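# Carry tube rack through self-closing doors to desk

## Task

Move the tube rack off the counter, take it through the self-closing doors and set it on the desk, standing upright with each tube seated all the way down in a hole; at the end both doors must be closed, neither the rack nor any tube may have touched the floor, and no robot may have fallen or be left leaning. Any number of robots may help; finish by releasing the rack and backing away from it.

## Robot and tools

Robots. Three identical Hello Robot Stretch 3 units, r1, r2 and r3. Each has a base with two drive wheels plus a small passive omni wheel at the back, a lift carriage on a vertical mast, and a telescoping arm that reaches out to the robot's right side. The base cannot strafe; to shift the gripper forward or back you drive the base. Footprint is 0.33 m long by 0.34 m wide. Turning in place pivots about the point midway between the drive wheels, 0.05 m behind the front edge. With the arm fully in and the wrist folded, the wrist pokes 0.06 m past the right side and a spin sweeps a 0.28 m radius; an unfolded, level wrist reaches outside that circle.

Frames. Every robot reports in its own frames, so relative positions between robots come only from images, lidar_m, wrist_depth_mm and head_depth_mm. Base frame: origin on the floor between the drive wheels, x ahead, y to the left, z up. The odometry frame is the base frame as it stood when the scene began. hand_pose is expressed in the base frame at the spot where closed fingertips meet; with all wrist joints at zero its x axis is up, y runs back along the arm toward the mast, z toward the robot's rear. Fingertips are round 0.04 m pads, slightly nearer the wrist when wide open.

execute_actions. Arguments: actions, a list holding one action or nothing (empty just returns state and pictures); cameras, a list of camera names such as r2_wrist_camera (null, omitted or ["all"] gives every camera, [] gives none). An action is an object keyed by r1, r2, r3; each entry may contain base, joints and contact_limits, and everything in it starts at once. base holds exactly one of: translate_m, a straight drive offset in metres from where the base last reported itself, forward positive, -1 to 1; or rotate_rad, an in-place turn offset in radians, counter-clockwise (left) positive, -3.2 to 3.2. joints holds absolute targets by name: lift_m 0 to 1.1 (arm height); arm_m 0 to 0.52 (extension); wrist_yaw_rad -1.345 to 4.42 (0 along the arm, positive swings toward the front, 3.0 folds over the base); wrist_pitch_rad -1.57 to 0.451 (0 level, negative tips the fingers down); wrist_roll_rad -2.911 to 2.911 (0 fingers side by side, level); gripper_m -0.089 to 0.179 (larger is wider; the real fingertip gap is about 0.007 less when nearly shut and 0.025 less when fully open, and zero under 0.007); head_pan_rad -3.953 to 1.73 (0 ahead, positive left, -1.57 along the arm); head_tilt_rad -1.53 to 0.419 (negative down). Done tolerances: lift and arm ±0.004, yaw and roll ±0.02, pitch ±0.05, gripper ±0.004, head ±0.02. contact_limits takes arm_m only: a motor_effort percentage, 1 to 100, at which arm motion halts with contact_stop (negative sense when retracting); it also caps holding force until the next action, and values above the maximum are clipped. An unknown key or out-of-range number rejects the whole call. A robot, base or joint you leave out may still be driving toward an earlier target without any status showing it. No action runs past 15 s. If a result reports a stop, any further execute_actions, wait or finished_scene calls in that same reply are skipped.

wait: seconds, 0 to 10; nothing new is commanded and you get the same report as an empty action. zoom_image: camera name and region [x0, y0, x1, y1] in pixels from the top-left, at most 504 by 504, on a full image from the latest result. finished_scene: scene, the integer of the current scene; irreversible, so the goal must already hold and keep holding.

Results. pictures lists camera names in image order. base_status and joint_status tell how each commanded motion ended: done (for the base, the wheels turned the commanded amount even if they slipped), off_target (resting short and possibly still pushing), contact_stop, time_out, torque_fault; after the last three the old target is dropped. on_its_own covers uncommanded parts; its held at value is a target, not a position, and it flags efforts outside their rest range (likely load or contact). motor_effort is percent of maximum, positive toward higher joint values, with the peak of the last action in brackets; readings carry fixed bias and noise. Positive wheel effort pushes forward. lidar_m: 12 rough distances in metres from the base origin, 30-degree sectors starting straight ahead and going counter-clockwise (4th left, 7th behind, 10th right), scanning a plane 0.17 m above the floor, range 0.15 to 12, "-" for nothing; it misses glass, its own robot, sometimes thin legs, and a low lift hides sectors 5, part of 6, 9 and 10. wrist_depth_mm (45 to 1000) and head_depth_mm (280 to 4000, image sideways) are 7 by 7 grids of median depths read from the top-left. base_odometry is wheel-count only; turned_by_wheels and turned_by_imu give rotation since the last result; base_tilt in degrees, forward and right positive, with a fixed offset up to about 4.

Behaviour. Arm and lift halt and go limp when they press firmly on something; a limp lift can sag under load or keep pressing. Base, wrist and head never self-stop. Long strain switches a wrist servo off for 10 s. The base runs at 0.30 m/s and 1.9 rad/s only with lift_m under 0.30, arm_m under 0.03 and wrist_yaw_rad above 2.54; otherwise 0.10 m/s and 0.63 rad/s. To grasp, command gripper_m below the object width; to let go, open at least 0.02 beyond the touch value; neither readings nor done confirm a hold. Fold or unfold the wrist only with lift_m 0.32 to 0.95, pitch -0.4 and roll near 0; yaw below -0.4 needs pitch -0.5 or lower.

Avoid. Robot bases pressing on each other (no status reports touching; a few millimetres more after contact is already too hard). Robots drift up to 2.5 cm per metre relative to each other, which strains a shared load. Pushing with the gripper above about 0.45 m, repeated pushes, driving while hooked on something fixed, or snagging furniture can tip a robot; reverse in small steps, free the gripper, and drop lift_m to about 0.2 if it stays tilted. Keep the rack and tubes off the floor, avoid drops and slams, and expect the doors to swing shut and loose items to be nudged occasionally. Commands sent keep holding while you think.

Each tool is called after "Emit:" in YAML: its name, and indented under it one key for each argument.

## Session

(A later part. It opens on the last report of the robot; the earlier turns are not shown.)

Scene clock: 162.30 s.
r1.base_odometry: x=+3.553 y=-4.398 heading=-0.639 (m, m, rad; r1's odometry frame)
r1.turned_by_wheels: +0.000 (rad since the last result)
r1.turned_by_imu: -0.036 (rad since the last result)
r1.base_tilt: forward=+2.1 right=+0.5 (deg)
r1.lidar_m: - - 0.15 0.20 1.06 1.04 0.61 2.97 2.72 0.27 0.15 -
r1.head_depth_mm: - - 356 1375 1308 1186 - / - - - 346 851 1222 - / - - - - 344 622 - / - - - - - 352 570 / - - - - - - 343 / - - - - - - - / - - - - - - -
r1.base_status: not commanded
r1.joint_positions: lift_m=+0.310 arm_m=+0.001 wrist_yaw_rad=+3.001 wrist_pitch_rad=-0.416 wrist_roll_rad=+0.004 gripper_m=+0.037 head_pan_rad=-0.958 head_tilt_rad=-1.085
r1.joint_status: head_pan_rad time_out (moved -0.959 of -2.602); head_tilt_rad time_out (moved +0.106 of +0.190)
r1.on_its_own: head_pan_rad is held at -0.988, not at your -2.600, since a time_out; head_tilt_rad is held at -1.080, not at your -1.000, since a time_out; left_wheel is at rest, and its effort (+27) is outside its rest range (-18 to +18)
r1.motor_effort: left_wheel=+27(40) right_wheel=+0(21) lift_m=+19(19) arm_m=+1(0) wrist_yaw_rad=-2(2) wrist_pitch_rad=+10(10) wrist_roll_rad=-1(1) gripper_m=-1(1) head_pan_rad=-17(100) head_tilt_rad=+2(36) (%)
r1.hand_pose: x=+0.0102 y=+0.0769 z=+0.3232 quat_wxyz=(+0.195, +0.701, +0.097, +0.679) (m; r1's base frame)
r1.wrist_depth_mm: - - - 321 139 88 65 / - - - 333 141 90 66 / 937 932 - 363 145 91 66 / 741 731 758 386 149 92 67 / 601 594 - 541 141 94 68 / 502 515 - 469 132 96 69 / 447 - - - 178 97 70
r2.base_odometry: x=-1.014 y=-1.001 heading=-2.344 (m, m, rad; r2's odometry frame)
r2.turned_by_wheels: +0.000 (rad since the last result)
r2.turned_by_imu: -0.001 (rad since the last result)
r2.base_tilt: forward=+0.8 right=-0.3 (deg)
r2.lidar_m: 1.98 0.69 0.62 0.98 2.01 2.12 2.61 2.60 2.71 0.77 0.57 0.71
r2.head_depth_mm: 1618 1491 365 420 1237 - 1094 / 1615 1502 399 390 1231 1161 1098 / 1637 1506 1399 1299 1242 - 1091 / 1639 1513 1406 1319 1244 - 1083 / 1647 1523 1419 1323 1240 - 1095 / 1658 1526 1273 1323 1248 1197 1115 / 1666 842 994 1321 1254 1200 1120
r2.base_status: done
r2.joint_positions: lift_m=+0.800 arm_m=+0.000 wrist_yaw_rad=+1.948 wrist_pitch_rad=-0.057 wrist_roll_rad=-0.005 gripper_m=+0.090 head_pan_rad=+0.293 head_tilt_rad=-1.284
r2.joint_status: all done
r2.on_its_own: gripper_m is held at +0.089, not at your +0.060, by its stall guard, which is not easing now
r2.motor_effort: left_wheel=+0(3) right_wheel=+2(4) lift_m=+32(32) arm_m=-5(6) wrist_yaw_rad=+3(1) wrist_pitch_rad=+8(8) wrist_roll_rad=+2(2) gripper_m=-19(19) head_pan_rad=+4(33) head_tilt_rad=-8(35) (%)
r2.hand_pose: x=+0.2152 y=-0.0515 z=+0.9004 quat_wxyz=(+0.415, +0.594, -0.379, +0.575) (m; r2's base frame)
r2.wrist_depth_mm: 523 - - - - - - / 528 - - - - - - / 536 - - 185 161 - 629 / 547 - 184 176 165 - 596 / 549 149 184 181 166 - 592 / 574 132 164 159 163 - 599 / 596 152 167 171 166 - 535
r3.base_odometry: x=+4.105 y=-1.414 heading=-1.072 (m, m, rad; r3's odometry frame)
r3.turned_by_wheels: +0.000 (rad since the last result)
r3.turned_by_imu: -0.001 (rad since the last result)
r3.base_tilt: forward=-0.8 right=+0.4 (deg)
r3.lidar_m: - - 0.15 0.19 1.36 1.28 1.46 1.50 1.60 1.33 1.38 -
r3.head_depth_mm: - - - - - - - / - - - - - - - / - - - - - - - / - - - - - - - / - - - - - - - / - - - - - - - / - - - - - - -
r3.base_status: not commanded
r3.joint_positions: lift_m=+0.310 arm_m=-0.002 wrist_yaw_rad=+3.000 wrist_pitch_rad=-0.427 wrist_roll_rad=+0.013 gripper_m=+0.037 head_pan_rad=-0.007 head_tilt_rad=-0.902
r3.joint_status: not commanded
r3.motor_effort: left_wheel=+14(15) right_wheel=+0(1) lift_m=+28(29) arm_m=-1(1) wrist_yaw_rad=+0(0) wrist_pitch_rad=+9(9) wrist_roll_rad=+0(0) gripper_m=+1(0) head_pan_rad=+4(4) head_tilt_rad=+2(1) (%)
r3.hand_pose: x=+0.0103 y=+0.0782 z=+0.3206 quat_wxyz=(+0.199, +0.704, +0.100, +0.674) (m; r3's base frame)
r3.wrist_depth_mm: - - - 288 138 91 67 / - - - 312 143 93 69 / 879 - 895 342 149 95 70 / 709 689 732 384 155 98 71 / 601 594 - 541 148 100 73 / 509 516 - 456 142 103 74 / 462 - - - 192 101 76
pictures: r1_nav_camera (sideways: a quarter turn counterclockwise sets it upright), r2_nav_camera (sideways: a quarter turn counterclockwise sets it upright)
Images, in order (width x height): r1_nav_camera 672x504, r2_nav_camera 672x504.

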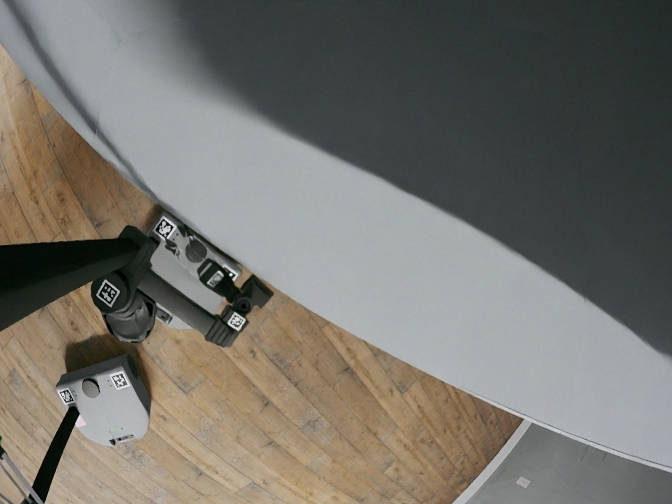

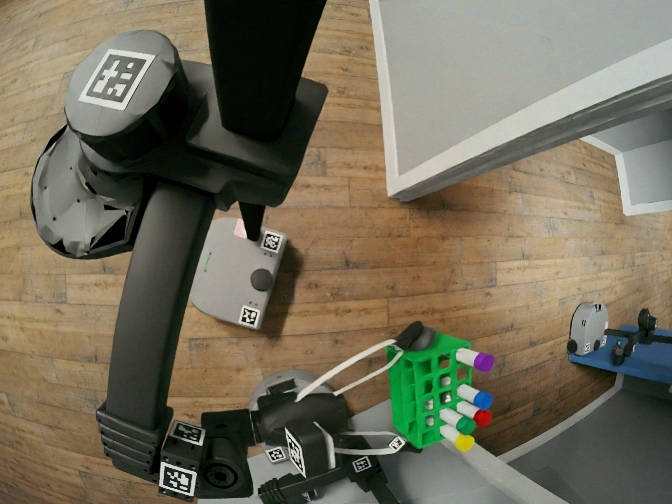

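Emit:
execute_actions:
  actions:
    - {"r2":{"base":{"rotate_rad":0.18},"joints":{"head_pan_rad":0.0}},"r1":{"joints":{"head_pan_rad":-0.9,"head_tilt_rad":-1.2}}}
  cameras: []

Emit:
execute_actions:
  actions:
    - {"r2":{"base":{"translate_m":0.3}}}
  cameras: ["r2_nav_camera","r1_nav_camera"]

Scene clock: 163.90 s.
r1.base_odometry: x=+3.553 y=-4.398 heading=-0.639 (m, m, rad; r1's odometry frame)
r1.turned_by_wheels: +0.000 (rad since the last result)
r1.turned_by_imu: +0.000 (rad since the last result)
r1.base_tilt: forward=+2.1 right=+0.5 (deg)
r1.lidar_m: - - 0.15 0.20 1.06 1.04 0.61 2.98 2.71 0.27 0.15 -
r1.head_depth_mm: - - 382 1330 1267 1200 1093 / - - - 407 1251 - - / - - - - 435 1035 - / - - - - - 472 - / - - - - - - 547 / - - - - - - 336 / - - - - - - -
r1.base_status: not commanded
r1.joint_positions: lift_m=+0.310 arm_m=+0.001 wrist_yaw_rad=+3.001 wrist_pitch_rad=-0.416 wrist_roll_rad=+0.004 gripper_m=+0.037 head_pan_rad=-0.907 head_tilt_rad=-1.185
r1.joint_status: all done
r1.on_its_own: left_wheel is at rest, and its effort (+28) is outside its rest range (-18 to +18)
r1.motor_effort: left_wheel=+28(29) right_wheel=-1(1) lift_m=+19(19) arm_m=+0(0) wrist_yaw_rad=-2(2) wrist_pitch_rad=+10(10) wrist_roll_rad=-1(1) gripper_m=+0(0) head_pan_rad=+4(14) head_tilt_rad=-8(18) (%)
r1.hand_pose: x=+0.0102 y=+0.0769 z=+0.3232 quat_wxyz=(+0.195, +0.701, +0.097, +0.679) (m; r1's base frame)
r1.wrist_depth_mm: - - - 321 138 88 65 / - - - 339 141 89 66 / 949 939 - 357 145 91 66 / 719 732 771 382 149 92 67 / 604 601 - 542 141 94 68 / 515 509 - 473 132 95 69 / 445 - - - 179 97 70
r2.base_odometry: x=-1.014 y=-1.001 heading=-2.164 (m, m, rad; r2's odometry frame)
r2.turned_by_wheels: +0.180 (rad since the last result)
r2.turned_by_imu: +0.181 (rad since the last result)
r2.base_tilt: forward=+0.9 right=-0.2 (deg)
r2.lidar_m: 1.98 0.62 0.68 1.37 1.93 2.36 2.61 2.63 2.44 0.72 0.57 0.74
r2.head_depth_mm: 1623 1495 392 1303 - 1146 1096 / 1627 1509 371 1287 1237 1163 1094 / 1635 1511 381 435 1239 - 1086 / 1636 1514 405 1294 1244 - 1086 / 1641 1522 1419 1321 1248 - 1096 / 1660 1529 1424 1318 1244 1185 1102 / 1668 1539 1039 1317 1252 1178 -
r2.base_status: done
r2.joint_positions: lift_m=+0.800 arm_m=+0.000 wrist_yaw_rad=+1.948 wrist_pitch_rad=-0.057 wrist_roll_rad=-0.005 gripper_m=+0.090 head_pan_rad=+0.007 head_tilt_rad=-1.284
r2.joint_status: all done
r2.on_its_own: gripper_m is held at +0.089, not at your +0.060, by its stall guard, which is not easing now
r2.motor_effort: left_wheel=+0(3) right_wheel=+2(5) lift_m=+32(32) arm_m=-5(5) wrist_yaw_rad=+2(2) wrist_pitch_rad=+8(8) wrist_roll_rad=+2(2) gripper_m=-20(19) head_pan_rad=-5(32) head_tilt_rad=-9(7) (%)
r2.hand_pose: x=+0.2152 y=-0.0515 z=+0.9004 quat_wxyz=(+0.415, +0.594, -0.379, +0.575) (m; r2's base frame)
r2.wrist_depth_mm: 564 565 - - - - - / 588 573 - - - - - / 596 588 - 186 160 - - / 618 593 185 177 166 - - / 649 150 185 182 167 - - / 675 131 164 158 162 - - / 684 151 167 171 166 - -
r3.base_odometry: x=+4.105 y=-1.414 heading=-1.072 (m, m, rad; r3's odometry frame)
r3.turned_by_wheels: +0.000 (rad since the last result)
r3.turned_by_imu: +0.000 (rad since the last result)
r3.base_tilt: forward=-0.8 right=+0.4 (deg)
r3.lidar_m: - - 0.15 0.19 1.36 1.28 1.46 1.50 1.60 1.33 1.38 -
r3.head_depth_mm: - - - - - - - / - - - - - - - / - - - - - - - / - - - - - - - / - - - - - - - / - - - - - - - / - - - - - - -
r3.base_status: not commanded
r3.joint_positions: lift_m=+0.310 arm_m=-0.002 wrist_yaw_rad=+3.000 wrist_pitch_rad=-0.427 wrist_roll_rad=+0.013 gripper_m=+0.037 head_pan_rad=-0.007 head_tilt_rad=-0.902
r3.joint_status: not commanded
r3.motor_effort: left_wheel=+14(14) right_wheel=-1(1) lift_m=+28(29) arm_m=-1(1) wrist_yaw_rad=+0(0) wrist_pitch_rad=+9(9) wrist_roll_rad=+0(0) gripper_m=+0(1) head_pan_rad=+4(4) head_tilt_rad=+1(1) (%)
r3.hand_pose: x=+0.0103 y=+0.0782 z=+0.3206 quat_wxyz=(+0.199, +0.704, +0.100, +0.674) (m; r3's base frame)
r3.wrist_depth_mm: - - - 289 138 91 68 / - - - 311 143 93 69 / 863 - 891 341 148 95 70 / 703 700 717 386 155 98 71 / 600 587 - 539 147 100 73 / 512 512 - 452 142 103 74 / 459 - - - 192 101 76
pictures: none
No camera images: the call's "cameras" was empty. Leave "cameras" out to get every camera's image.

Scene clock: 168.27 s.
r1.base_odometry: x=+3.553 y=-4.398 heading=-0.639 (m, m, rad; r1's odometry frame)
r1.turned_by_wheels: +0.000 (rad since the last result)
r1.turned_by_imu: +0.000 (rad since the last result)
r1.base_tilt: forward=+2.1 right=+0.5 (deg)
r1.lidar_m: - - 0.15 0.19 1.06 0.58 2.56 2.98 2.72 0.27 0.15 -
r1.head_depth_mm: - - 382 1340 1264 1195 1090 / - - - 408 1253 - - / - - - - 436 1034 - / - - - - - 473 - / - - - - - - 547 / - - - - - - 337 / - - - - - - -
r1.base_status: not commanded
r1.joint_positions: lift_m=+0.310 arm_m=+0.001 wrist_yaw_rad=+3.001 wrist_pitch_rad=-0.416 wrist_roll_rad=+0.004 gripper_m=+0.037 head_pan_rad=-0.907 head_tilt_rad=-1.185
r1.joint_status: not commanded
r1.on_its_own: left_wheel is at rest, and its effort (+28) is outside its rest range (-18 to +18)
r1.motor_effort: left_wheel=+28(28) right_wheel=-1(0) lift_m=+18(19) arm_m=+0(0) wrist_yaw_rad=-2(1) wrist_pitch_rad=+10(10) wrist_roll_rad=-1(1) gripper_m=+0(0) head_pan_rad=+4(5) head_tilt_rad=-7(7) (%)
r1.hand_pose: x=+0.0102 y=+0.0769 z=+0.3232 quat_wxyz=(+0.195, +0.701, +0.097, +0.679) (m; r1's base frame)
r1.wrist_depth_mm: - - - 321 139 88 65 / - - - 337 141 89 66 / 945 976 - 361 145 91 66 / 719 730 773 382 148 92 67 / 597 600 - 534 142 94 68 / 494 508 - 477 132 96 69 / 441 - - - 178 97 70
r2.base_odometry: x=-1.182 y=-1.250 heading=-2.164 (m, m, rad; r2's odometry frame)
r2.turned_by_wheels: +0.000 (rad since the last result)
r2.turned_by_imu: -0.001 (rad since the last result)
r2.base_tilt: forward=+0.9 right=-0.2 (deg)
r2.lidar_m: 1.68 1.60 0.43 0.63 2.01 2.42 2.91 2.93 0.77 0.47 0.56 1.43
r2.head_depth_mm: 1612 1494 392 1300 - 1138 1085 / 1610 1499 370 1289 1228 1160 1097 / 1610 1515 381 435 1237 - 1086 / 1645 1515 379 1297 1243 - 1089 / 1643 1523 1415 1330 1241 - 1098 / 1659 1537 1420 1331 1245 1182 1101 / 1674 1529 1431 1331 1219 1183 -
r2.base_status: done
r2.joint_positions: lift_m=+0.800 arm_m=+0.000 wrist_yaw_rad=+1.948 wrist_pitch_rad=-0.057 wrist_roll_rad=-0.005 gripper_m=+0.090 head_pan_rad=+0.007 head_tilt_rad=-1.285
r2.joint_status: not commanded
r2.on_its_own: gripper_m is held at +0.089, not at your +0.060, by its stall guard, which is not easing now
r2.motor_effort: left_wheel=-1(1) right_wheel=+2(6) lift_m=+32(32) arm_m=-5(5) wrist_yaw_rad=+3(2) wrist_pitch_rad=+8(8) wrist_roll_rad=+2(2) gripper_m=-20(19) head_pan_rad=-4(3) head_tilt_rad=-8(8) (%)
r2.hand_pose: x=+0.2152 y=-0.0515 z=+0.9004 quat_wxyz=(+0.415, +0.594, -0.379, +0.575) (m; r2's base frame)
r2.wrist_depth_mm: - - - - - - - / - - - - - - - / - - - 184 161 - - / - - 185 177 165 - - / - 149 184 181 165 - - / - 132 163 158 163 - - / - 153 168 171 166 - -
r3.base_odometry: x=+4.105 y=-1.414 heading=-1.072 (m, m, rad; r3's odometry frame)
r3.turned_by_wheels: +0.000 (rad since the last result)
r3.turned_by_imu: -0.001 (rad since the last result)
r3.base_tilt: forward=-0.7 right=+0.3 (deg)
r3.lidar_m: - - 0.15 0.19 1.36 1.28 1.46 1.50 1.60 1.33 1.38 -
r3.head_depth_mm: - - - - - - - / - - - - - - - / - - - - - - - / - - - - - - - / - - - - - - - / - - - - - - - / - - - - - - -
r3.base_status: not commanded
r3.joint_positions: lift_m=+0.310 arm_m=-0.002 wrist_yaw_rad=+3.000 wrist_pitch_rad=-0.427 wrist_roll_rad=+0.013 gripper_m=+0.037 head_pan_rad=-0.007 head_tilt_rad=-0.902
r3.joint_status: not commanded
r3.motor_effort: left_wheel=+14(15) right_wheel=+0(0) lift_m=+28(29) arm_m=-1(1) wrist_yaw_rad=-1(0) wrist_pitch_rad=+9(9) wrist_roll_rad=+0(0) gripper_m=+0(0) head_pan_rad=+3(3) head_tilt_rad=+1(2) (%)
r3.hand_pose: x=+0.0103 y=+0.0782 z=+0.3206 quat_wxyz=(+0.199, +0.704, +0.100, +0.674) (m; r3's base frame)
r3.wrist_depth_mm: - - - 288 137 91 68 / - - - 309 143 93 69 / 873 - 880 341 149 95 70 / 698 692 723 386 155 98 71 / 589 598 - 542 147 100 73 / 509 514 - 452 141 103 74 / 461 - - - 192 101 76
pictures: r1_nav_camera (sideways: a quarter turn counterclockwise sets it upright), r2_nav_camera (sideways: a quarter turn counterclockwise sets it upright)
Images, in order (width x height): r1_nav_camera 672x504, r2_nav_camera 672x504.

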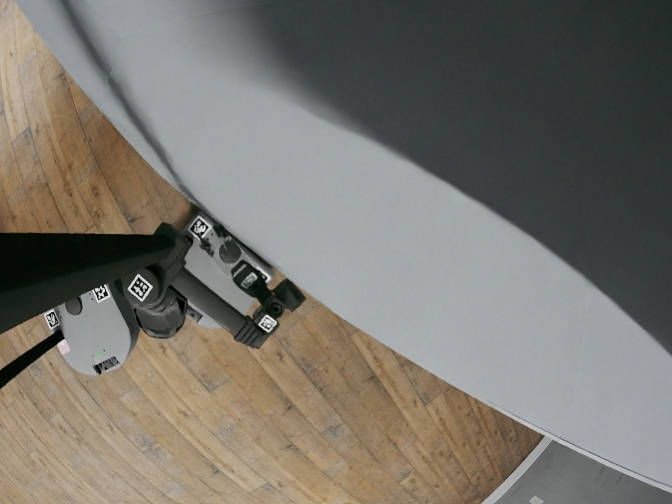

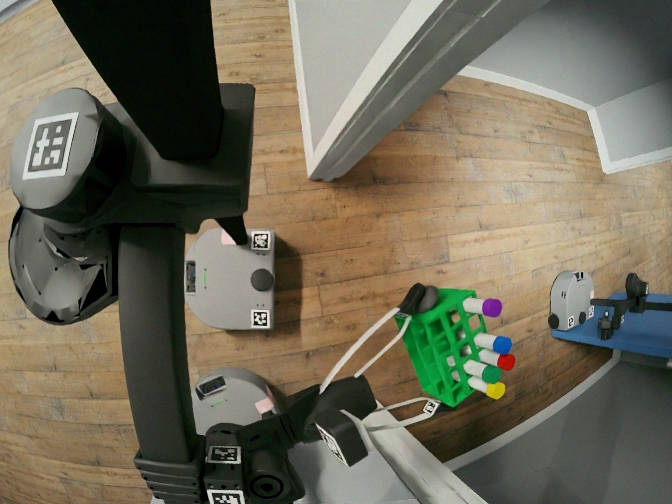

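Emit:
execute_actions:
  actions:
    - {"r2":{"base":{"translate_m":0.6}}}
  cameras: []

Emit:
execute_actions:
  actions:
    - {"r2":{"base":{"rotate_rad":0.3},"joints":{"head_tilt_rad":-0.9,"head_pan_rad":0.2}}}
  cameras: ["r2_nav_camera"]

Scene clock: 176.07 s.
r1.base_odometry: x=+3.553 y=-4.398 heading=-0.639 (m, m, rad; r1's odometry frame)
r1.turned_by_wheels: +0.000 (rad since the last result)
r1.turned_by_imu: +0.000 (rad since the last result)
r1.base_tilt: forward=+2.1 right=+0.5 (deg)
r1.lidar_m: - - 0.15 0.20 0.88 1.03 2.56 2.98 2.72 0.27 0.15 -
r1.head_depth_mm: - - 382 1332 1254 1202 1088 / - - - 408 1257 - - / - - - - 436 1029 - / - - - - - 474 - / - - - - - - 548 / - - - - - - 336 / - - - - - - -
r1.base_status: not commanded
r1.joint_positions: lift_m=+0.310 arm_m=+0.001 wrist_yaw_rad=+3.001 wrist_pitch_rad=-0.416 wrist_roll_rad=+0.004 gripper_m=+0.037 head_pan_rad=-0.907 head_tilt_rad=-1.185
r1.joint_status: not commanded
r1.on_its_own: left_wheel is at rest, and its effort (+29) is outside its rest range (-18 to +18)
r1.motor_effort: left_wheel=+29(28) right_wheel=+0(0) lift_m=+19(19) arm_m=+1(0) wrist_yaw_rad=-1(2) wrist_pitch_rad=+10(10) wrist_roll_rad=+0(1) gripper_m=-1(0) head_pan_rad=+3(4) head_tilt_rad=-8(8) (%)
r1.hand_pose: x=+0.0102 y=+0.0769 z=+0.3232 quat_wxyz=(+0.195, +0.701, +0.097, +0.679) (m; r1's base frame)
r1.wrist_depth_mm: - - - 317 138 88 65 / - - - 339 141 89 66 / 889 684 881 357 145 91 66 / 716 714 753 384 149 92 67 / 592 597 - 542 142 94 68 / 501 513 - 480 131 96 69 / 449 - - - 178 97 70
r2.base_odometry: x=-1.518 y=-1.747 heading=-2.164 (m, m, rad; r2's odometry frame)
r2.turned_by_wheels: +0.000 (rad since the last result)
r2.turned_by_imu: -0.003 (rad since the last result)
r2.base_tilt: forward=+0.8 right=-0.3 (deg)
r2.lidar_m: 1.17 1.76 1.14 1.04 0.51 0.56 3.51 0.75 0.53 0.54 1.07 1.10
r2.head_depth_mm: 1069 1471 392 1299 - 1149 1092 / 1368 1348 372 1289 1236 1157 1099 / 1635 1364 381 435 1233 - 1084 / 1634 1499 379 1300 1240 - 1085 / 1650 1521 1417 1326 1246 - 1107 / 1654 1535 1427 1328 1252 1187 1101 / 1661 1535 1431 1335 1257 1182 -
r2.base_status: done
r2.joint_positions: lift_m=+0.800 arm_m=+0.000 wrist_yaw_rad=+1.948 wrist_pitch_rad=-0.057 wrist_roll_rad=-0.005 gripper_m=+0.090 head_pan_rad=+0.007 head_tilt_rad=-1.285
r2.joint_status: not commanded
r2.on_its_own: gripper_m is held at +0.089, not at your +0.060, by its stall guard, which is not easing now
r2.motor_effort: left_wheel=-1(2) right_wheel=+1(5) lift_m=+32(32) arm_m=-5(5) wrist_yaw_rad=+2(2) wrist_pitch_rad=+8(8) wrist_roll_rad=+2(2) gripper_m=-19(20) head_pan_rad=-4(4) head_tilt_rad=-8(9) (%)
r2.hand_pose: x=+0.2152 y=-0.0515 z=+0.9004 quat_wxyz=(+0.415, +0.594, -0.379, +0.575) (m; r2's base frame)
r2.wrist_depth_mm: - - - - - - 826 / - - - - - - - / - - - 186 161 - - / - - 185 176 164 - - / - 149 185 182 167 915 - / - 131 163 158 161 877 - / - 152 168 170 166 - -
r3.base_odometry: x=+4.105 y=-1.414 heading=-1.072 (m, m, rad; r3's odometry frame)
r3.turned_by_wheels: +0.000 (rad since the last result)
r3.turned_by_imu: -0.001 (rad since the last result)
r3.base_tilt: forward=-0.8 right=+0.3 (deg)
r3.lidar_m: - - 0.15 0.19 1.36 1.28 1.46 1.50 1.16 1.33 1.38 -
r3.head_depth_mm: - - - - - - - / - - - - - - - / - - - - - - - / - - - - - - - / - - - - - - - / - - - - - - - / - - - - - - -
r3.base_status: not commanded
r3.joint_positions: lift_m=+0.310 arm_m=-0.002 wrist_yaw_rad=+3.000 wrist_pitch_rad=-0.427 wrist_roll_rad=+0.013 gripper_m=+0.037 head_pan_rad=-0.007 head_tilt_rad=-0.902
r3.joint_status: not commanded
r3.motor_effort: left_wheel=+14(15) right_wheel=+0(0) lift_m=+28(28) arm_m=-1(1) wrist_yaw_rad=+0(0) wrist_pitch_rad=+9(9) wrist_roll_rad=+0(0) gripper_m=+0(0) head_pan_rad=+3(4) head_tilt_rad=+1(1) (%)
r3.hand_pose: x=+0.0103 y=+0.0782 z=+0.3206 quat_wxyz=(+0.199, +0.704, +0.100, +0.674) (m; r3's base frame)
r3.wrist_depth_mm: - - - 289 138 91 68 / - - - 313 143 93 69 / 880 - 882 341 149 95 70 / 707 702 718 383 155 98 71 / 587 593 - 539 148 100 73 / 508 513 - 450 142 103 74 / 460 - - - 192 102 76
pictures: none
No camera images: the call's "cameras" was empty. Leave "cameras" out to get every camera's image.

Scene clock: 177.47 s.
r1.base_odometry: x=+3.553 y=-4.398 heading=-0.639 (m, m, rad; r1's odometry frame)
r1.turned_by_wheels: +0.000 (rad since the last result)
r1.turned_by_imu: +0.000 (rad since the last result)
r1.base_tilt: forward=+2.2 right=+0.5 (deg)
r1.lidar_m: - - 0.15 0.19 0.88 1.04 2.56 2.97 2.72 0.27 0.15 -
r1.head_depth_mm: - - 383 1329 1263 1198 1094 / - - - 408 1253 - - / - - - - 436 1034 - / - - - - - 473 - / - - - - - - 548 / - - - - - - 336 / - - - - - - -
r1.base_status: not commanded
r1.joint_positions: lift_m=+0.310 arm_m=+0.001 wrist_yaw_rad=+3.001 wrist_pitch_rad=-0.416 wrist_roll_rad=+0.004 gripper_m=+0.037 head_pan_rad=-0.907 head_tilt_rad=-1.185
r1.joint_status: not commanded
r1.on_its_own: left_wheel is at rest, and its effort (+28) is outside its rest range (-18 to +18)
r1.motor_effort: left_wheel=+28(28) right_wheel=+0(0) lift_m=+19(19) arm_m=-1(0) wrist_yaw_rad=-2(1) wrist_pitch_rad=+10(10) wrist_roll_rad=+0(1) gripper_m=-1(1) head_pan_rad=+3(4) head_tilt_rad=-8(8) (%)
r1.hand_pose: x=+0.0102 y=+0.0769 z=+0.3232 quat_wxyz=(+0.195, +0.701, +0.097, +0.679) (m; r1's base frame)
r1.wrist_depth_mm: - - - 320 138 88 65 / - - - 342 141 89 66 / 904 673 888 361 145 91 66 / 743 716 775 378 149 92 67 / 603 596 - 540 142 94 68 / 511 513 - 480 131 96 69 / 453 - - - 178 97 70
r2.base_odometry: x=-1.518 y=-1.747 heading=-1.865 (m, m, rad; r2's odometry frame)
r2.turned_by_wheels: +0.300 (rad since the last result)
r2.turned_by_imu: +0.302 (rad since the last result)
r2.base_tilt: forward=+0.8 right=-0.4 (deg)
r2.lidar_m: 2.06 1.30 1.05 0.55 0.50 3.41 3.50 0.56 0.52 1.06 1.16 1.10
r2.head_depth_mm: 3326 2450 1978 1636 359 411 1105 / 3158 2466 1978 1636 392 396 1087 / 1816 2129 1969 1652 416 387 1090 / 1890 2202 1975 1650 1402 1224 1094 / 1870 2122 1979 1649 1410 1231 1094 / 1584 1742 1880 1647 1415 1231 1089 / 1358 1476 1618 1620 1418 1233 1094
r2.base_status: done
r2.joint_positions: lift_m=+0.800 arm_m=+0.000 wrist_yaw_rad=+1.949 wrist_pitch_rad=-0.057 wrist_roll_rad=-0.005 gripper_m=+0.090 head_pan_rad=+0.193 head_tilt_rad=-0.902
r2.joint_status: all done
r2.on_its_own: gripper_m is held at +0.089, not at your +0.060, by its stall guard, which is not easing now
r2.motor_effort: left_wheel=-1(3) right_wheel=+2(6) lift_m=+32(32) arm_m=-6(6) wrist_yaw_rad=+3(2) wrist_pitch_rad=+8(8) wrist_roll_rad=+2(2) gripper_m=-20(20) head_pan_rad=+4(26) head_tilt_rad=+1(27) (%)
r2.hand_pose: x=+0.2152 y=-0.0515 z=+0.9004 quat_wxyz=(+0.415, +0.594, -0.379, +0.575) (m; r2's base frame)
r2.wrist_depth_mm: 936 - - - - - - / 915 - - - - - - / 932 - - 185 160 - - / 972 - 184 176 164 - - / 987 150 185 181 166 - - / 978 132 164 159 161 965 953 / 977 154 168 170 165 - 819
r3.base_odometry: x=+4.105 y=-1.414 heading=-1.072 (m, m, rad; r3's odometry frame)
r3.turned_by_wheels: +0.000 (rad since the last result)
r3.turned_by_imu: +0.000 (rad since the last result)
r3.base_tilt: forward=-0.7 right=+0.4 (deg)
r3.lidar_m: - - 0.15 0.19 1.36 1.28 1.46 1.50 1.16 1.34 1.38 -
r3.head_depth_mm: - - - - - - - / - - - - - - - / - - - - - - - / - - - - - - - / - - - - - - - / - - - - - - - / - - - - - - -
r3.base_status: not commanded
r3.joint_positions: lift_m=+0.310 arm_m=-0.002 wrist_yaw_rad=+3.000 wrist_pitch_rad=-0.427 wrist_roll_rad=+0.013 gripper_m=+0.037 head_pan_rad=-0.007 head_tilt_rad=-0.902
r3.joint_status: not commanded
r3.motor_effort: left_wheel=+15(15) right_wheel=-1(1) lift_m=+28(28) arm_m=-1(1) wrist_yaw_rad=+0(1) wrist_pitch_rad=+9(9) wrist_roll_rad=+0(0) gripper_m=+0(1) head_pan_rad=+3(4) head_tilt_rad=+2(1) (%)
r3.hand_pose: x=+0.0103 y=+0.0782 z=+0.3206 quat_wxyz=(+0.199, +0.704, +0.100, +0.674) (m; r3's base frame)
r3.wrist_depth_mm: - - - 288 137 90 68 / - - - 312 143 93 69 / 869 - 886 341 149 95 70 / 708 703 724 383 155 97 71 / 594 592 - 536 147 100 73 / 516 517 - 457 142 103 74 / 456 - - - 192 101 76
pictures: r2_nav_camera (sideways: a quarter turn counterclockwise sets it upright)
Images, in order (width x height): r2_nav_camera 672x504.

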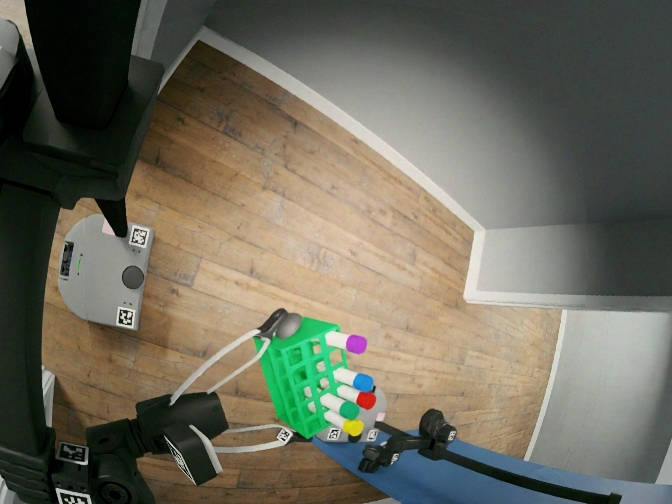

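Emit:
execute_actions:
  actions:
    - {"r2":{"base":{"rotate_rad":0.08},"joints":{"head_pan_rad":0}},"r1":{"base":{"translate_m":-0.12},"joints":{"head_pan_rad":0}}}
  cameras: []

Emit:
execute_actions:
  actions:
    - {"r2":{"base":{"translate_m":0.95}},"r1":{"base":{"rotate_rad":-0.9}}}
  cameras: ["r2_nav_camera","r1_nav_camera"]

Scene clock: 180.63 s.
r1.base_odometry: x=+3.457 y=-4.327 heading=-0.639 (m, m, rad; r1's odometry frame)
r1.turned_by_wheels: +0.000 (rad since the last result)
r1.turned_by_imu: -0.001 (rad since the last result)
r1.base_tilt: forward=+2.1 right=+0.5 (deg)
r1.lidar_m: - - 0.15 0.85 0.84 0.95 2.44 2.85 2.69 0.20 0.15 -
r1.head_depth_mm: - - - - - 464 1107 / - - - - - 551 - / - - - - 315 662 - / - - - - 331 859 - / - - - - 361 1185 - / - - - - 382 1190 1146 / - - - - 403 1199 1135
r1.base_status: done
r1.joint_positions: lift_m=+0.310 arm_m=+0.001 wrist_yaw_rad=+3.001 wrist_pitch_rad=-0.416 wrist_roll_rad=+0.004 gripper_m=+0.037 head_pan_rad=-0.007 head_tilt_rad=-1.185
r1.joint_status: all done
r1.motor_effort: left_wheel=+1(24) right_wheel=+0(3) lift_m=+18(19) arm_m=+0(0) wrist_yaw_rad=-1(2) wrist_pitch_rad=+10(10) wrist_roll_rad=-1(0) gripper_m=+0(1) head_pan_rad=+4(46) head_tilt_rad=-8(7) (%)
r1.hand_pose: x=+0.0102 y=+0.0769 z=+0.3232 quat_wxyz=(+0.195, +0.701, +0.097, +0.679) (m; r1's base frame)
r1.wrist_depth_mm: - - - - 340 162 106 / - - - - 326 160 106 / 901 951 729 - 317 157 104 / 734 741 722 776 311 154 103 / 603 598 - 626 264 152 102 / 512 511 - 532 230 150 101 / 455 - - - 326 148 101
r2.base_odometry: x=-1.518 y=-1.747 heading=-1.785 (m, m, rad; r2's odometry frame)
r2.turned_by_wheels: +0.080 (rad since the last result)
r2.turned_by_imu: +0.080 (rad since the last result)
r2.base_tilt: forward=+0.9 right=-0.3 (deg)
r2.lidar_m: 2.06 1.23 1.04 0.50 0.51 3.52 0.73 0.55 0.52 1.06 1.21 1.10
r2.head_depth_mm: 3333 2455 1967 1480 1369 1203 1125 / 3309 2455 1966 1630 375 1165 1109 / 3275 2461 1975 1645 384 404 1094 / 1812 2120 1974 1644 399 1169 1094 / 1855 2200 1974 1656 1411 1237 1091 / 1849 2044 1976 1644 1419 1233 1095 / 1570 1679 1821 1658 1418 1237 1097
r2.base_status: done
r2.joint_positions: lift_m=+0.800 arm_m=+0.000 wrist_yaw_rad=+1.949 wrist_pitch_rad=-0.057 wrist_roll_rad=-0.005 gripper_m=+0.090 head_pan_rad=+0.007 head_tilt_rad=-0.902
r2.joint_status: all done
r2.on_its_own: gripper_m is held at +0.089, not at your +0.060, by its stall guard, which is not easing now
r2.motor_effort: left_wheel=-2(5) right_wheel=+2(5) lift_m=+32(32) arm_m=-5(5) wrist_yaw_rad=+2(1) wrist_pitch_rad=+8(8) wrist_roll_rad=+2(2) gripper_m=-19(20) head_pan_rad=-4(28) head_tilt_rad=+1(2) (%)
r2.hand_pose: x=+0.2152 y=-0.0515 z=+0.9004 quat_wxyz=(+0.415, +0.594, -0.379, +0.575) (m; r2's base frame)
r2.wrist_depth_mm: 858 - - - - - - / 913 - - - - - - / 896 - - 184 159 - - / 951 - 184 177 164 - - / 971 149 185 182 166 - - / 946 132 163 158 161 - 904 / 972 153 166 170 165 - -
r3.base_odometry: x=+4.105 y=-1.414 heading=-1.072 (m, m, rad; r3's odometry frame)
r3.turned_by_wheels: +0.000 (rad since the last result)
r3.turned_by_imu: -0.001 (rad since the last result)
r3.base_tilt: forward=-0.7 right=+0.4 (deg)
r3.lidar_m: - - 0.15 0.19 1.36 1.28 1.46 1.50 1.16 1.34 1.39 -
r3.head_depth_mm: - - - - - - - / - - - - - - - / - - - - - - - / - - - - - - - / - - - - - - - / - - - - - - - / - - - - - - -
r3.base_status: not commanded
r3.joint_positions: lift_m=+0.310 arm_m=-0.002 wrist_yaw_rad=+3.000 wrist_pitch_rad=-0.427 wrist_roll_rad=+0.013 gripper_m=+0.037 head_pan_rad=-0.007 head_tilt_rad=-0.902
r3.joint_status: not commanded
r3.motor_effort: left_wheel=+14(15) right_wheel=-1(1) lift_m=+29(29) arm_m=-1(1) wrist_yaw_rad=+0(0) wrist_pitch_rad=+9(9) wrist_roll_rad=+0(0) gripper_m=+0(0) head_pan_rad=+4(4) head_tilt_rad=+2(3) (%)
r3.hand_pose: x=+0.0103 y=+0.0782 z=+0.3206 quat_wxyz=(+0.199, +0.704, +0.100, +0.674) (m; r3's base frame)
r3.wrist_depth_mm: - - - 288 138 91 68 / - - - 313 143 93 69 / 867 - 888 343 149 95 70 / 716 691 716 385 155 98 71 / 588 592 - 538 148 100 73 / 510 520 - 449 142 103 74 / 458 - - - 192 101 76
pictures: none
No camera images: the call's "cameras" was empty. Leave "cameras" out to get every camera's image.

Scene clock: 191.50 s.
r1.base_odometry: x=+3.457 y=-4.327 heading=-1.538 (m, m, rad; r1's odometry frame)
r1.turned_by_wheels: -0.900 (rad since the last result)
r1.turned_by_imu: -0.662 (rad since the last result)
r1.base_tilt: forward=+2.2 right=+0.5 (deg)
r1.lidar_m: 0.15 - 0.15 0.18 1.73 1.71 0.91 2.40 2.61 2.71 0.41 0.17
r1.head_depth_mm: - - 293 422 1214 1193 1110 / - - - 357 792 1194 - / - - - 324 555 1196 - / - - - 296 427 1070 - / - - - - 355 734 - / - - - - 325 565 1146 / - - - - 298 434 1116
r1.base_status: done
r1.joint_positions: lift_m=+0.310 arm_m=+0.001 wrist_yaw_rad=+3.000 wrist_pitch_rad=-0.416 wrist_roll_rad=+0.004 gripper_m=+0.037 head_pan_rad=-0.005 head_tilt_rad=-1.189
r1.joint_status: not commanded
r1.motor_effort: left_wheel=+16(99) right_wheel=+0(18) lift_m=+19(19) arm_m=+1(1) wrist_yaw_rad=+1(22) wrist_pitch_rad=+10(11) wrist_roll_rad=-1(1) gripper_m=+0(0) head_pan_rad=+3(3) head_tilt_rad=-6(7) (%)
r1.hand_pose: x=+0.0105 y=+0.0769 z=+0.3231 quat_wxyz=(+0.195, +0.702, +0.097, +0.679) (m; r1's base frame)
r1.wrist_depth_mm: - - 344 229 168 133 111 / - - 380 246 178 139 115 / 926 937 420 271 188 146 119 / 726 738 469 294 202 154 124 / 599 610 - 351 210 162 130 / 508 516 - 372 209 171 135 / 444 - - - 268 179 142
r2.base_odometry: x=-1.720 y=-2.676 heading=-1.785 (m, m, rad; r2's odometry frame)
r2.turned_by_wheels: +0.000 (rad since the last result)
r2.turned_by_imu: -0.004 (rad since the last result)
r2.base_tilt: forward=+0.9 right=-0.4 (deg)
r2.lidar_m: 1.11 0.97 0.82 0.82 0.93 1.17 1.44 1.34 1.28 0.64 0.64 1.40
r2.head_depth_mm: 3312 2486 1966 1640 1376 1206 1125 / 3307 2458 1982 1634 374 1168 1106 / 3341 2474 1971 1636 384 404 1092 / 969 1126 1370 1611 399 1166 1089 / 989 1167 1413 1608 1413 1230 1093 / 1025 1207 1467 1654 1406 1236 1092 / 1055 1243 1420 1540 1414 1236 1096
r2.base_status: done
r2.joint_positions: lift_m=+0.800 arm_m=+0.000 wrist_yaw_rad=+1.949 wrist_pitch_rad=-0.057 wrist_roll_rad=-0.005 gripper_m=+0.090 head_pan_rad=+0.007 head_tilt_rad=-0.902
r2.joint_status: not commanded
r2.on_its_own: gripper_m is held at +0.089, not at your +0.060, by its stall guard, which is not easing now
r2.motor_effort: left_wheel=+0(2) right_wheel=+2(6) lift_m=+32(32) arm_m=-5(5) wrist_yaw_rad=+2(3) wrist_pitch_rad=+8(8) wrist_roll_rad=+2(2) gripper_m=-20(20) head_pan_rad=-4(4) head_tilt_rad=+1(0) (%)
r2.hand_pose: x=+0.2152 y=-0.0515 z=+0.9004 quat_wxyz=(+0.415, +0.594, -0.379, +0.575) (m; r2's base frame)
r2.wrist_depth_mm: 705 863 - - - - - / 723 872 - - - - - / 754 930 - 186 161 - - / 746 882 184 177 164 - - / 768 149 184 182 166 - - / 771 132 163 159 160 - - / 748 152 166 170 166 - -
r3.base_odometry: x=+4.105 y=-1.414 heading=-1.072 (m, m, rad; r3's odometry frame)
r3.turned_by_wheels: +0.000 (rad since the last result)
r3.turned_by_imu: -0.002 (rad since the last result)
r3.base_tilt: forward=-0.7 right=+0.3 (deg)
r3.lidar_m: - - 0.15 0.19 1.36 1.27 1.46 0.63 1.60 1.33 1.39 -
r3.head_depth_mm: - - - - - - - / - - - - - - - / - - - - - - - / - - - - - - - / - - - - - - - / - - - - - - - / - - - - - - -
r3.base_status: not commanded
r3.joint_positions: lift_m=+0.310 arm_m=-0.002 wrist_yaw_rad=+3.000 wrist_pitch_rad=-0.427 wrist_roll_rad=+0.013 gripper_m=+0.037 head_pan_rad=-0.007 head_tilt_rad=-0.902
r3.joint_status: not commanded
r3.motor_effort: left_wheel=+14(15) right_wheel=+0(1) lift_m=+29(28) arm_m=-1(1) wrist_yaw_rad=-1(0) wrist_pitch_rad=+9(9) wrist_roll_rad=+0(0) gripper_m=+0(1) head_pan_rad=+4(3) head_tilt_rad=+1(2) (%)
r3.hand_pose: x=+0.0103 y=+0.0782 z=+0.3206 quat_wxyz=(+0.199, +0.704, +0.100, +0.674) (m; r3's base frame)
r3.wrist_depth_mm: - - - 288 138 91 68 / - - - 315 143 93 69 / 890 - 920 341 149 95 70 / 708 707 714 383 155 98 71 / 593 593 - 534 148 101 73 / 509 513 - 456 142 103 74 / 461 - - - 192 102 76
pictures: r1_nav_camera (sideways: a quarter turn counterclockwise sets it upright), r2_nav_camera (sideways: a quarter turn counterclockwise sets it upright)
Images, in order (width x height): r1_nav_camera 672x504, r2_nav_camera 672x504.

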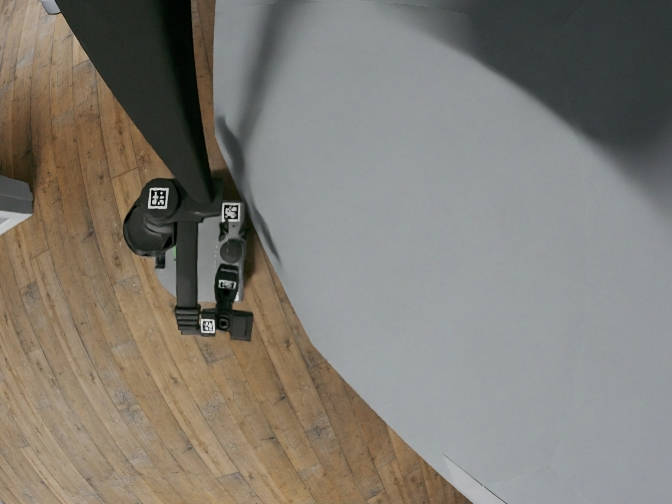

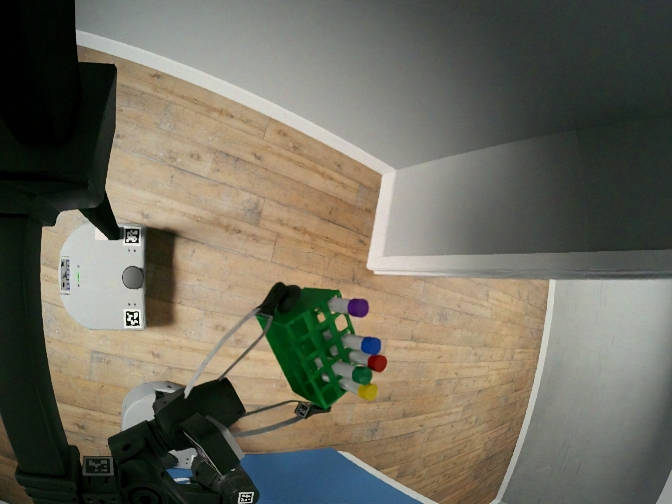

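Emit:
execute_actions:
  actions:
    - {"r2":{"base":{"rotate_rad":-0.36},"joints":{"head_tilt_rad":-1.2}},"r1":{"base":{"rotate_rad":-0.6}}}
  cameras: ["r2_nav_camera","r1_nav_camera"]

Emit:
execute_actions:
  actions:
    - {"r2":{"base":{"translate_m":0.3}},"r1":{"base":{"translate_m":0.3}}}
  cameras: ["r2_nav_camera","r1_nav_camera"]

Scene clock: 194.17 s.
r1.base_odometry: x=+3.457 y=-4.327 heading=-2.138 (m, m, rad; r1's odometry frame)
r1.turned_by_wheels: -0.600 (rad since the last result)
r1.turned_by_imu: -0.545 (rad since the last result)
r1.base_tilt: forward=+2.1 right=+0.5 (deg)
r1.lidar_m: 0.27 0.19 0.18 0.18 0.23 1.77 1.72 0.90 2.39 2.57 2.71 2.69
r1.head_depth_mm: 1766 1614 1481 1361 1263 1192 1108 / 1786 1617 1477 1361 1261 1193 - / 509 651 950 1348 1274 1197 - / 391 469 586 781 1158 1211 - / 317 367 435 533 687 923 - / - 306 346 405 489 617 729 / - - 297 327 379 451 558
r1.base_status: done
r1.joint_positions: lift_m=+0.310 arm_m=+0.001 wrist_yaw_rad=+3.000 wrist_pitch_rad=-0.416 wrist_roll_rad=+0.004 gripper_m=+0.037 head_pan_rad=-0.005 head_tilt_rad=-1.189
r1.joint_status: not commanded
r1.motor_effort: left_wheel=+16(62) right_wheel=+0(4) lift_m=+19(19) arm_m=+1(1) wrist_yaw_rad=+0(0) wrist_pitch_rad=+10(10) wrist_roll_rad=-1(1) gripper_m=-1(0) head_pan_rad=+2(2) head_tilt_rad=-6(6) (%)
r1.hand_pose: x=+0.0105 y=+0.0769 z=+0.3231 quat_wxyz=(+0.195, +0.702, +0.097, +0.679) (m; r1's base frame)
r1.wrist_depth_mm: 261 - 219 201 188 176 164 / 291 - 237 220 204 189 176 / 332 310 262 241 222 204 190 / 399 351 290 267 242 221 206 / 572 402 - 305 268 245 225 / 506 467 - 342 288 271 245 / 454 - - - 352 307 273
r2.base_odometry: x=-1.720 y=-2.676 heading=-2.145 (m, m, rad; r2's odometry frame)
r2.turned_by_wheels: -0.360 (rad since the last result)
r2.turned_by_imu: -0.363 (rad since the last result)
r2.base_tilt: forward=+0.9 right=-0.3 (deg)
r2.lidar_m: 4.36 1.11 0.89 0.82 0.83 1.04 1.17 1.34 1.39 0.71 0.64 0.88
r2.head_depth_mm: 1851 1642 1465 1309 1152 - 1071 / 1853 1656 378 412 1255 1160 1083 / 1866 1664 1480 387 1264 1190 - / 1858 1668 1504 413 1260 1190 - / 1875 1677 1511 1375 1263 1184 - / 1902 1623 1511 1388 1268 1170 1111 / 1089 1281 1501 1392 1273 1176 1105
r2.base_status: done
r2.joint_positions: lift_m=+0.800 arm_m=+0.000 wrist_yaw_rad=+1.949 wrist_pitch_rad=-0.057 wrist_roll_rad=-0.005 gripper_m=+0.090 head_pan_rad=+0.007 head_tilt_rad=-1.185
r2.joint_status: all done
r2.on_its_own: gripper_m is held at +0.089, not at your +0.060, by its stall guard, which is not easing now
r2.motor_effort: left_wheel=+2(6) right_wheel=-3(6) lift_m=+32(32) arm_m=-5(5) wrist_yaw_rad=+3(2) wrist_pitch_rad=+8(8) wrist_roll_rad=+2(2) gripper_m=-20(19) head_pan_rad=-5(4) head_tilt_rad=-8(31) (%)
r2.hand_pose: x=+0.2152 y=-0.0515 z=+0.9004 quat_wxyz=(+0.415, +0.594, -0.379, +0.575) (m; r2's base frame)
r2.wrist_depth_mm: 914 - - - - - - / 892 - - - - - - / 938 - - 185 159 - - / 920 - 184 176 164 - - / 952 150 185 182 165 - - / 955 132 163 158 160 - 916 / 908 152 166 171 167 - 907
r3.base_odometry: x=+4.105 y=-1.414 heading=-1.072 (m, m, rad; r3's odometry frame)
r3.turned_by_wheels: +0.000 (rad since the last result)
r3.turned_by_imu: +0.000 (rad since the last result)
r3.base_tilt: forward=-0.7 right=+0.4 (deg)
r3.lidar_m: - - 0.15 0.19 1.36 1.28 1.46 0.63 1.60 1.33 1.38 -
r3.head_depth_mm: - - - - - - - / - - - - - - - / - - - - - - - / - - - - - - - / - - - - - - - / - - - - - - - / - - - - - - -
r3.base_status: not commanded
r3.joint_positions: lift_m=+0.310 arm_m=-0.002 wrist_yaw_rad=+3.000 wrist_pitch_rad=-0.427 wrist_roll_rad=+0.013 gripper_m=+0.037 head_pan_rad=-0.007 head_tilt_rad=-0.902
r3.joint_status: not commanded
r3.motor_effort: left_wheel=+14(14) right_wheel=+0(0) lift_m=+29(28) arm_m=-1(1) wrist_yaw_rad=+0(0) wrist_pitch_rad=+9(9) wrist_roll_rad=+0(0) gripper_m=-1(0) head_pan_rad=+4(4) head_tilt_rad=+1(2) (%)
r3.hand_pose: x=+0.0103 y=+0.0782 z=+0.3206 quat_wxyz=(+0.199, +0.704, +0.100, +0.674) (m; r3's base frame)
r3.wrist_depth_mm: - - - 289 138 91 68 / - - - 313 143 93 69 / 868 - 895 343 149 95 70 / 707 694 719 383 155 98 71 / 592 607 - 539 147 100 73 / 511 518 - 456 142 103 74 / 456 - - - 192 101 76
pictures: r1_nav_camera (sideways: a quarter turn counterclockwise sets it upright), r2_nav_camera (sideways: a quarter turn counterclockwise sets it upright)
Images, in order (width x height): r1_nav_camera 672x504, r2_nav_camera 672x504.

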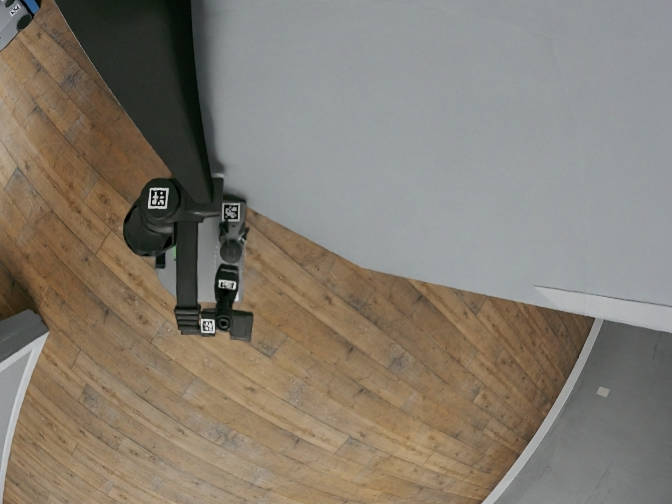

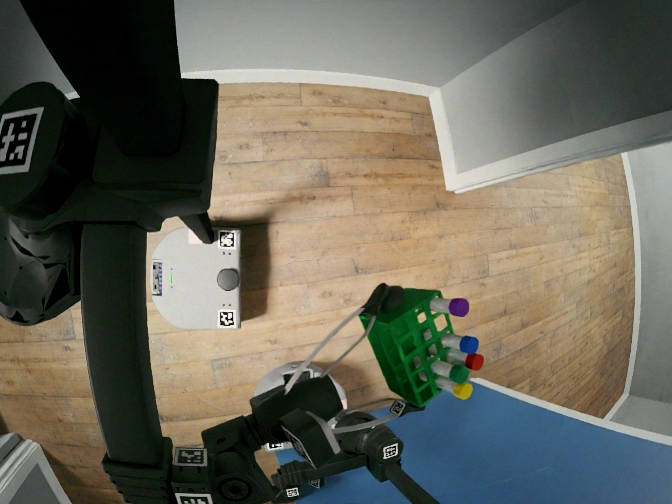

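Scene clock: 199.73 s.
r1.base_odometry: x=+3.296 y=-4.580 heading=-2.137 (m, m, rad; r1's odometry frame)
r1.turned_by_wheels: +0.001 (rad since the last result)
r1.turned_by_imu: +0.172 (rad since the last result)
r1.base_tilt: forward=+2.1 right=+0.6 (deg)
r1.lidar_m: 0.25 0.18 0.17 0.18 0.24 0.61 1.12 1.44 2.51 2.80 2.49 2.48
r1.head_depth_mm: 1777 1610 1470 1354 1266 1189 1107 / 1781 1616 1488 1372 1270 1199 - / 1808 1635 1496 1379 1275 1202 - / 371 428 534 699 1061 1210 - / 294 330 399 496 654 923 - / - 293 323 383 472 613 767 / - - 291 315 369 450 571
r1.base_status: translate_m off_target (by the wheels' count: +0.2998 of +0.3000)
r1.joint_positions: lift_m=+0.310 arm_m=+0.001 wrist_yaw_rad=+3.000 wrist_pitch_rad=-0.417 wrist_roll_rad=+0.004 gripper_m=+0.037 head_pan_rad=-0.001 head_tilt_rad=-1.190
r1.joint_status: not commanded
r1.on_its_own: left_wheel is at rest, and its effort (+47) is outside its rest range (-18 to +18)
r1.motor_effort: left_wheel=+47(93) right_wheel=+3(24) lift_m=+19(19) arm_m=+0(1) wrist_yaw_rad=+0(1) wrist_pitch_rad=+11(11) wrist_roll_rad=-1(1) gripper_m=+0(0) head_pan_rad=+1(3) head_tilt_rad=-5(6) (%)
r1.hand_pose: x=+0.0105 y=+0.0768 z=+0.3230 quat_wxyz=(+0.195, +0.702, +0.097, +0.679) (m; r1's base frame)
r1.wrist_depth_mm: 282 - 223 202 186 172 159 / 315 - 246 221 201 185 169 / 357 334 269 243 219 199 183 / 423 372 298 268 239 216 199 / 500 427 - 310 261 237 215 / 508 489 - 345 285 262 234 / 453 - - - 345 291 257
r2.base_odometry: x=-1.882 y=-2.928 heading=-2.145 (m, m, rad; r2's odometry frame)
r2.turned_by_wheels: +0.000 (rad since the last result)
r2.turned_by_imu: -0.001 (rad since the last result)
r2.base_tilt: forward=+0.8 right=-0.3 (deg)
r2.lidar_m: 4.05 0.84 0.94 0.86 0.87 1.09 1.47 1.59 1.35 0.52 0.66 0.83
r2.head_depth_mm: 1844 1647 1467 1302 1275 - 1055 / 1856 1654 382 411 1254 1161 1077 / 1859 1670 1488 391 1262 1181 - / 1881 1667 1500 413 1253 1187 - / 1884 1668 1507 1376 1265 1185 - / 1884 1680 1519 1380 1272 1177 1112 / 1896 1629 1221 1382 1273 1177 1103
r2.base_status: done
r2.joint_positions: lift_m=+0.800 arm_m=+0.000 wrist_yaw_rad=+1.949 wrist_pitch_rad=-0.057 wrist_roll_rad=-0.005 gripper_m=+0.090 head_pan_rad=+0.007 head_tilt_rad=-1.186
r2.joint_status: not commanded
r2.on_its_own: gripper_m is held at +0.089, not at your +0.060, by its stall guard, which is not easing now
r2.motor_effort: left_wheel=+3(6) right_wheel=-3(4) lift_m=+32(32) arm_m=-5(5) wrist_yaw_rad=+2(2) wrist_pitch_rad=+9(8) wrist_roll_rad=+2(2) gripper_m=-20(20) head_pan_rad=-5(4) head_tilt_rad=-7(7) (%)
r2.hand_pose: x=+0.2152 y=-0.0515 z=+0.9004 quat_wxyz=(+0.415, +0.594, -0.379, +0.575) (m; r2's base frame)
r2.wrist_depth_mm: 857 785 845 - - - - / 849 831 891 - - - - / 906 849 818 186 160 - - / 899 855 184 177 164 - - / 953 149 184 182 166 - - / 981 132 164 158 162 - - / 952 152 167 171 165 - -
r3.base_odometry: x=+4.105 y=-1.414 heading=-1.072 (m, m, rad; r3's odometry frame)
r3.turned_by_wheels: +0.000 (rad since the last result)
r3.turned_by_imu: -0.001 (rad since the last result)
r3.base_tilt: forward=-0.7 right=+0.3 (deg)
r3.lidar_m: - - 0.15 0.19 1.36 1.28 0.58 1.51 1.60 1.34 1.39 -
r3.head_depth_mm: - - - - - - - / - - - - - - - / - - - - - - - / - - - - - - - / - - - - - - - / - - - - - - - / - - - - - - -
r3.base_status: not commanded
r3.joint_positions: lift_m=+0.310 arm_m=-0.002 wrist_yaw_rad=+3.000 wrist_pitch_rad=-0.427 wrist_roll_rad=+0.013 gripper_m=+0.037 head_pan_rad=-0.007 head_tilt_rad=-0.902
r3.joint_status: not commanded
r3.motor_effort: left_wheel=+14(15) right_wheel=-1(1) lift_m=+29(28) arm_m=-1(1) wrist_yaw_rad=+0(0) wrist_pitch_rad=+9(9) wrist_roll_rad=+0(0) gripper_m=+0(0) head_pan_rad=+3(4) head_tilt_rad=+1(2) (%)
r3.hand_pose: x=+0.0103 y=+0.0782 z=+0.3206 quat_wxyz=(+0.199, +0.704, +0.100, +0.674) (m; r3's base frame)
r3.wrist_depth_mm: - - - 291 138 90 68 / - - - 313 143 93 69 / 870 - 896 341 149 95 70 / 718 698 725 383 155 98 71 / 593 590 - 537 148 101 73 / 515 515 - 453 142 103 74 / 460 - - - 192 101 76
pictures: r1_nav_camera (sideways: a quarter turn counterclockwise sets it upright), r2_nav_camera (sideways: a quarter turn counterclockwise sets it upright)
Images, in order (width x height): r1_nav_camera 672x504, r2_nav_camera 672x504.

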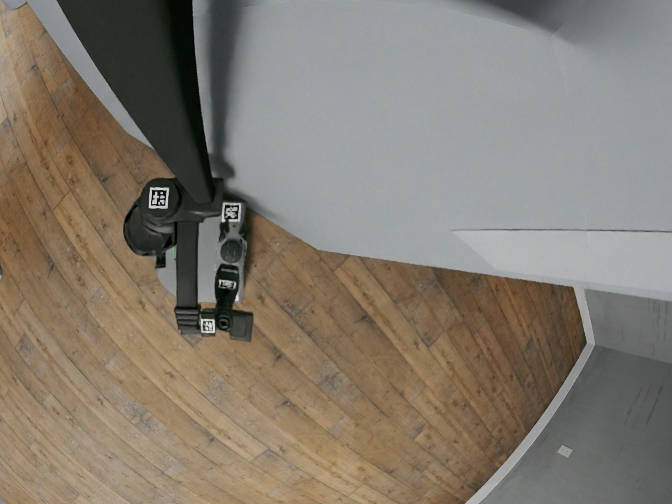

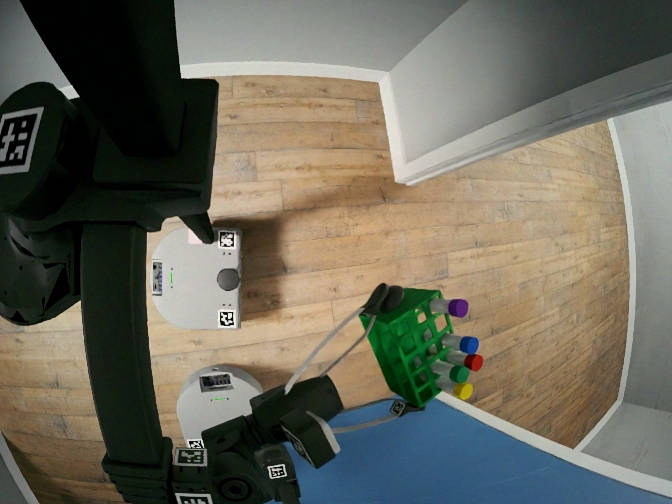

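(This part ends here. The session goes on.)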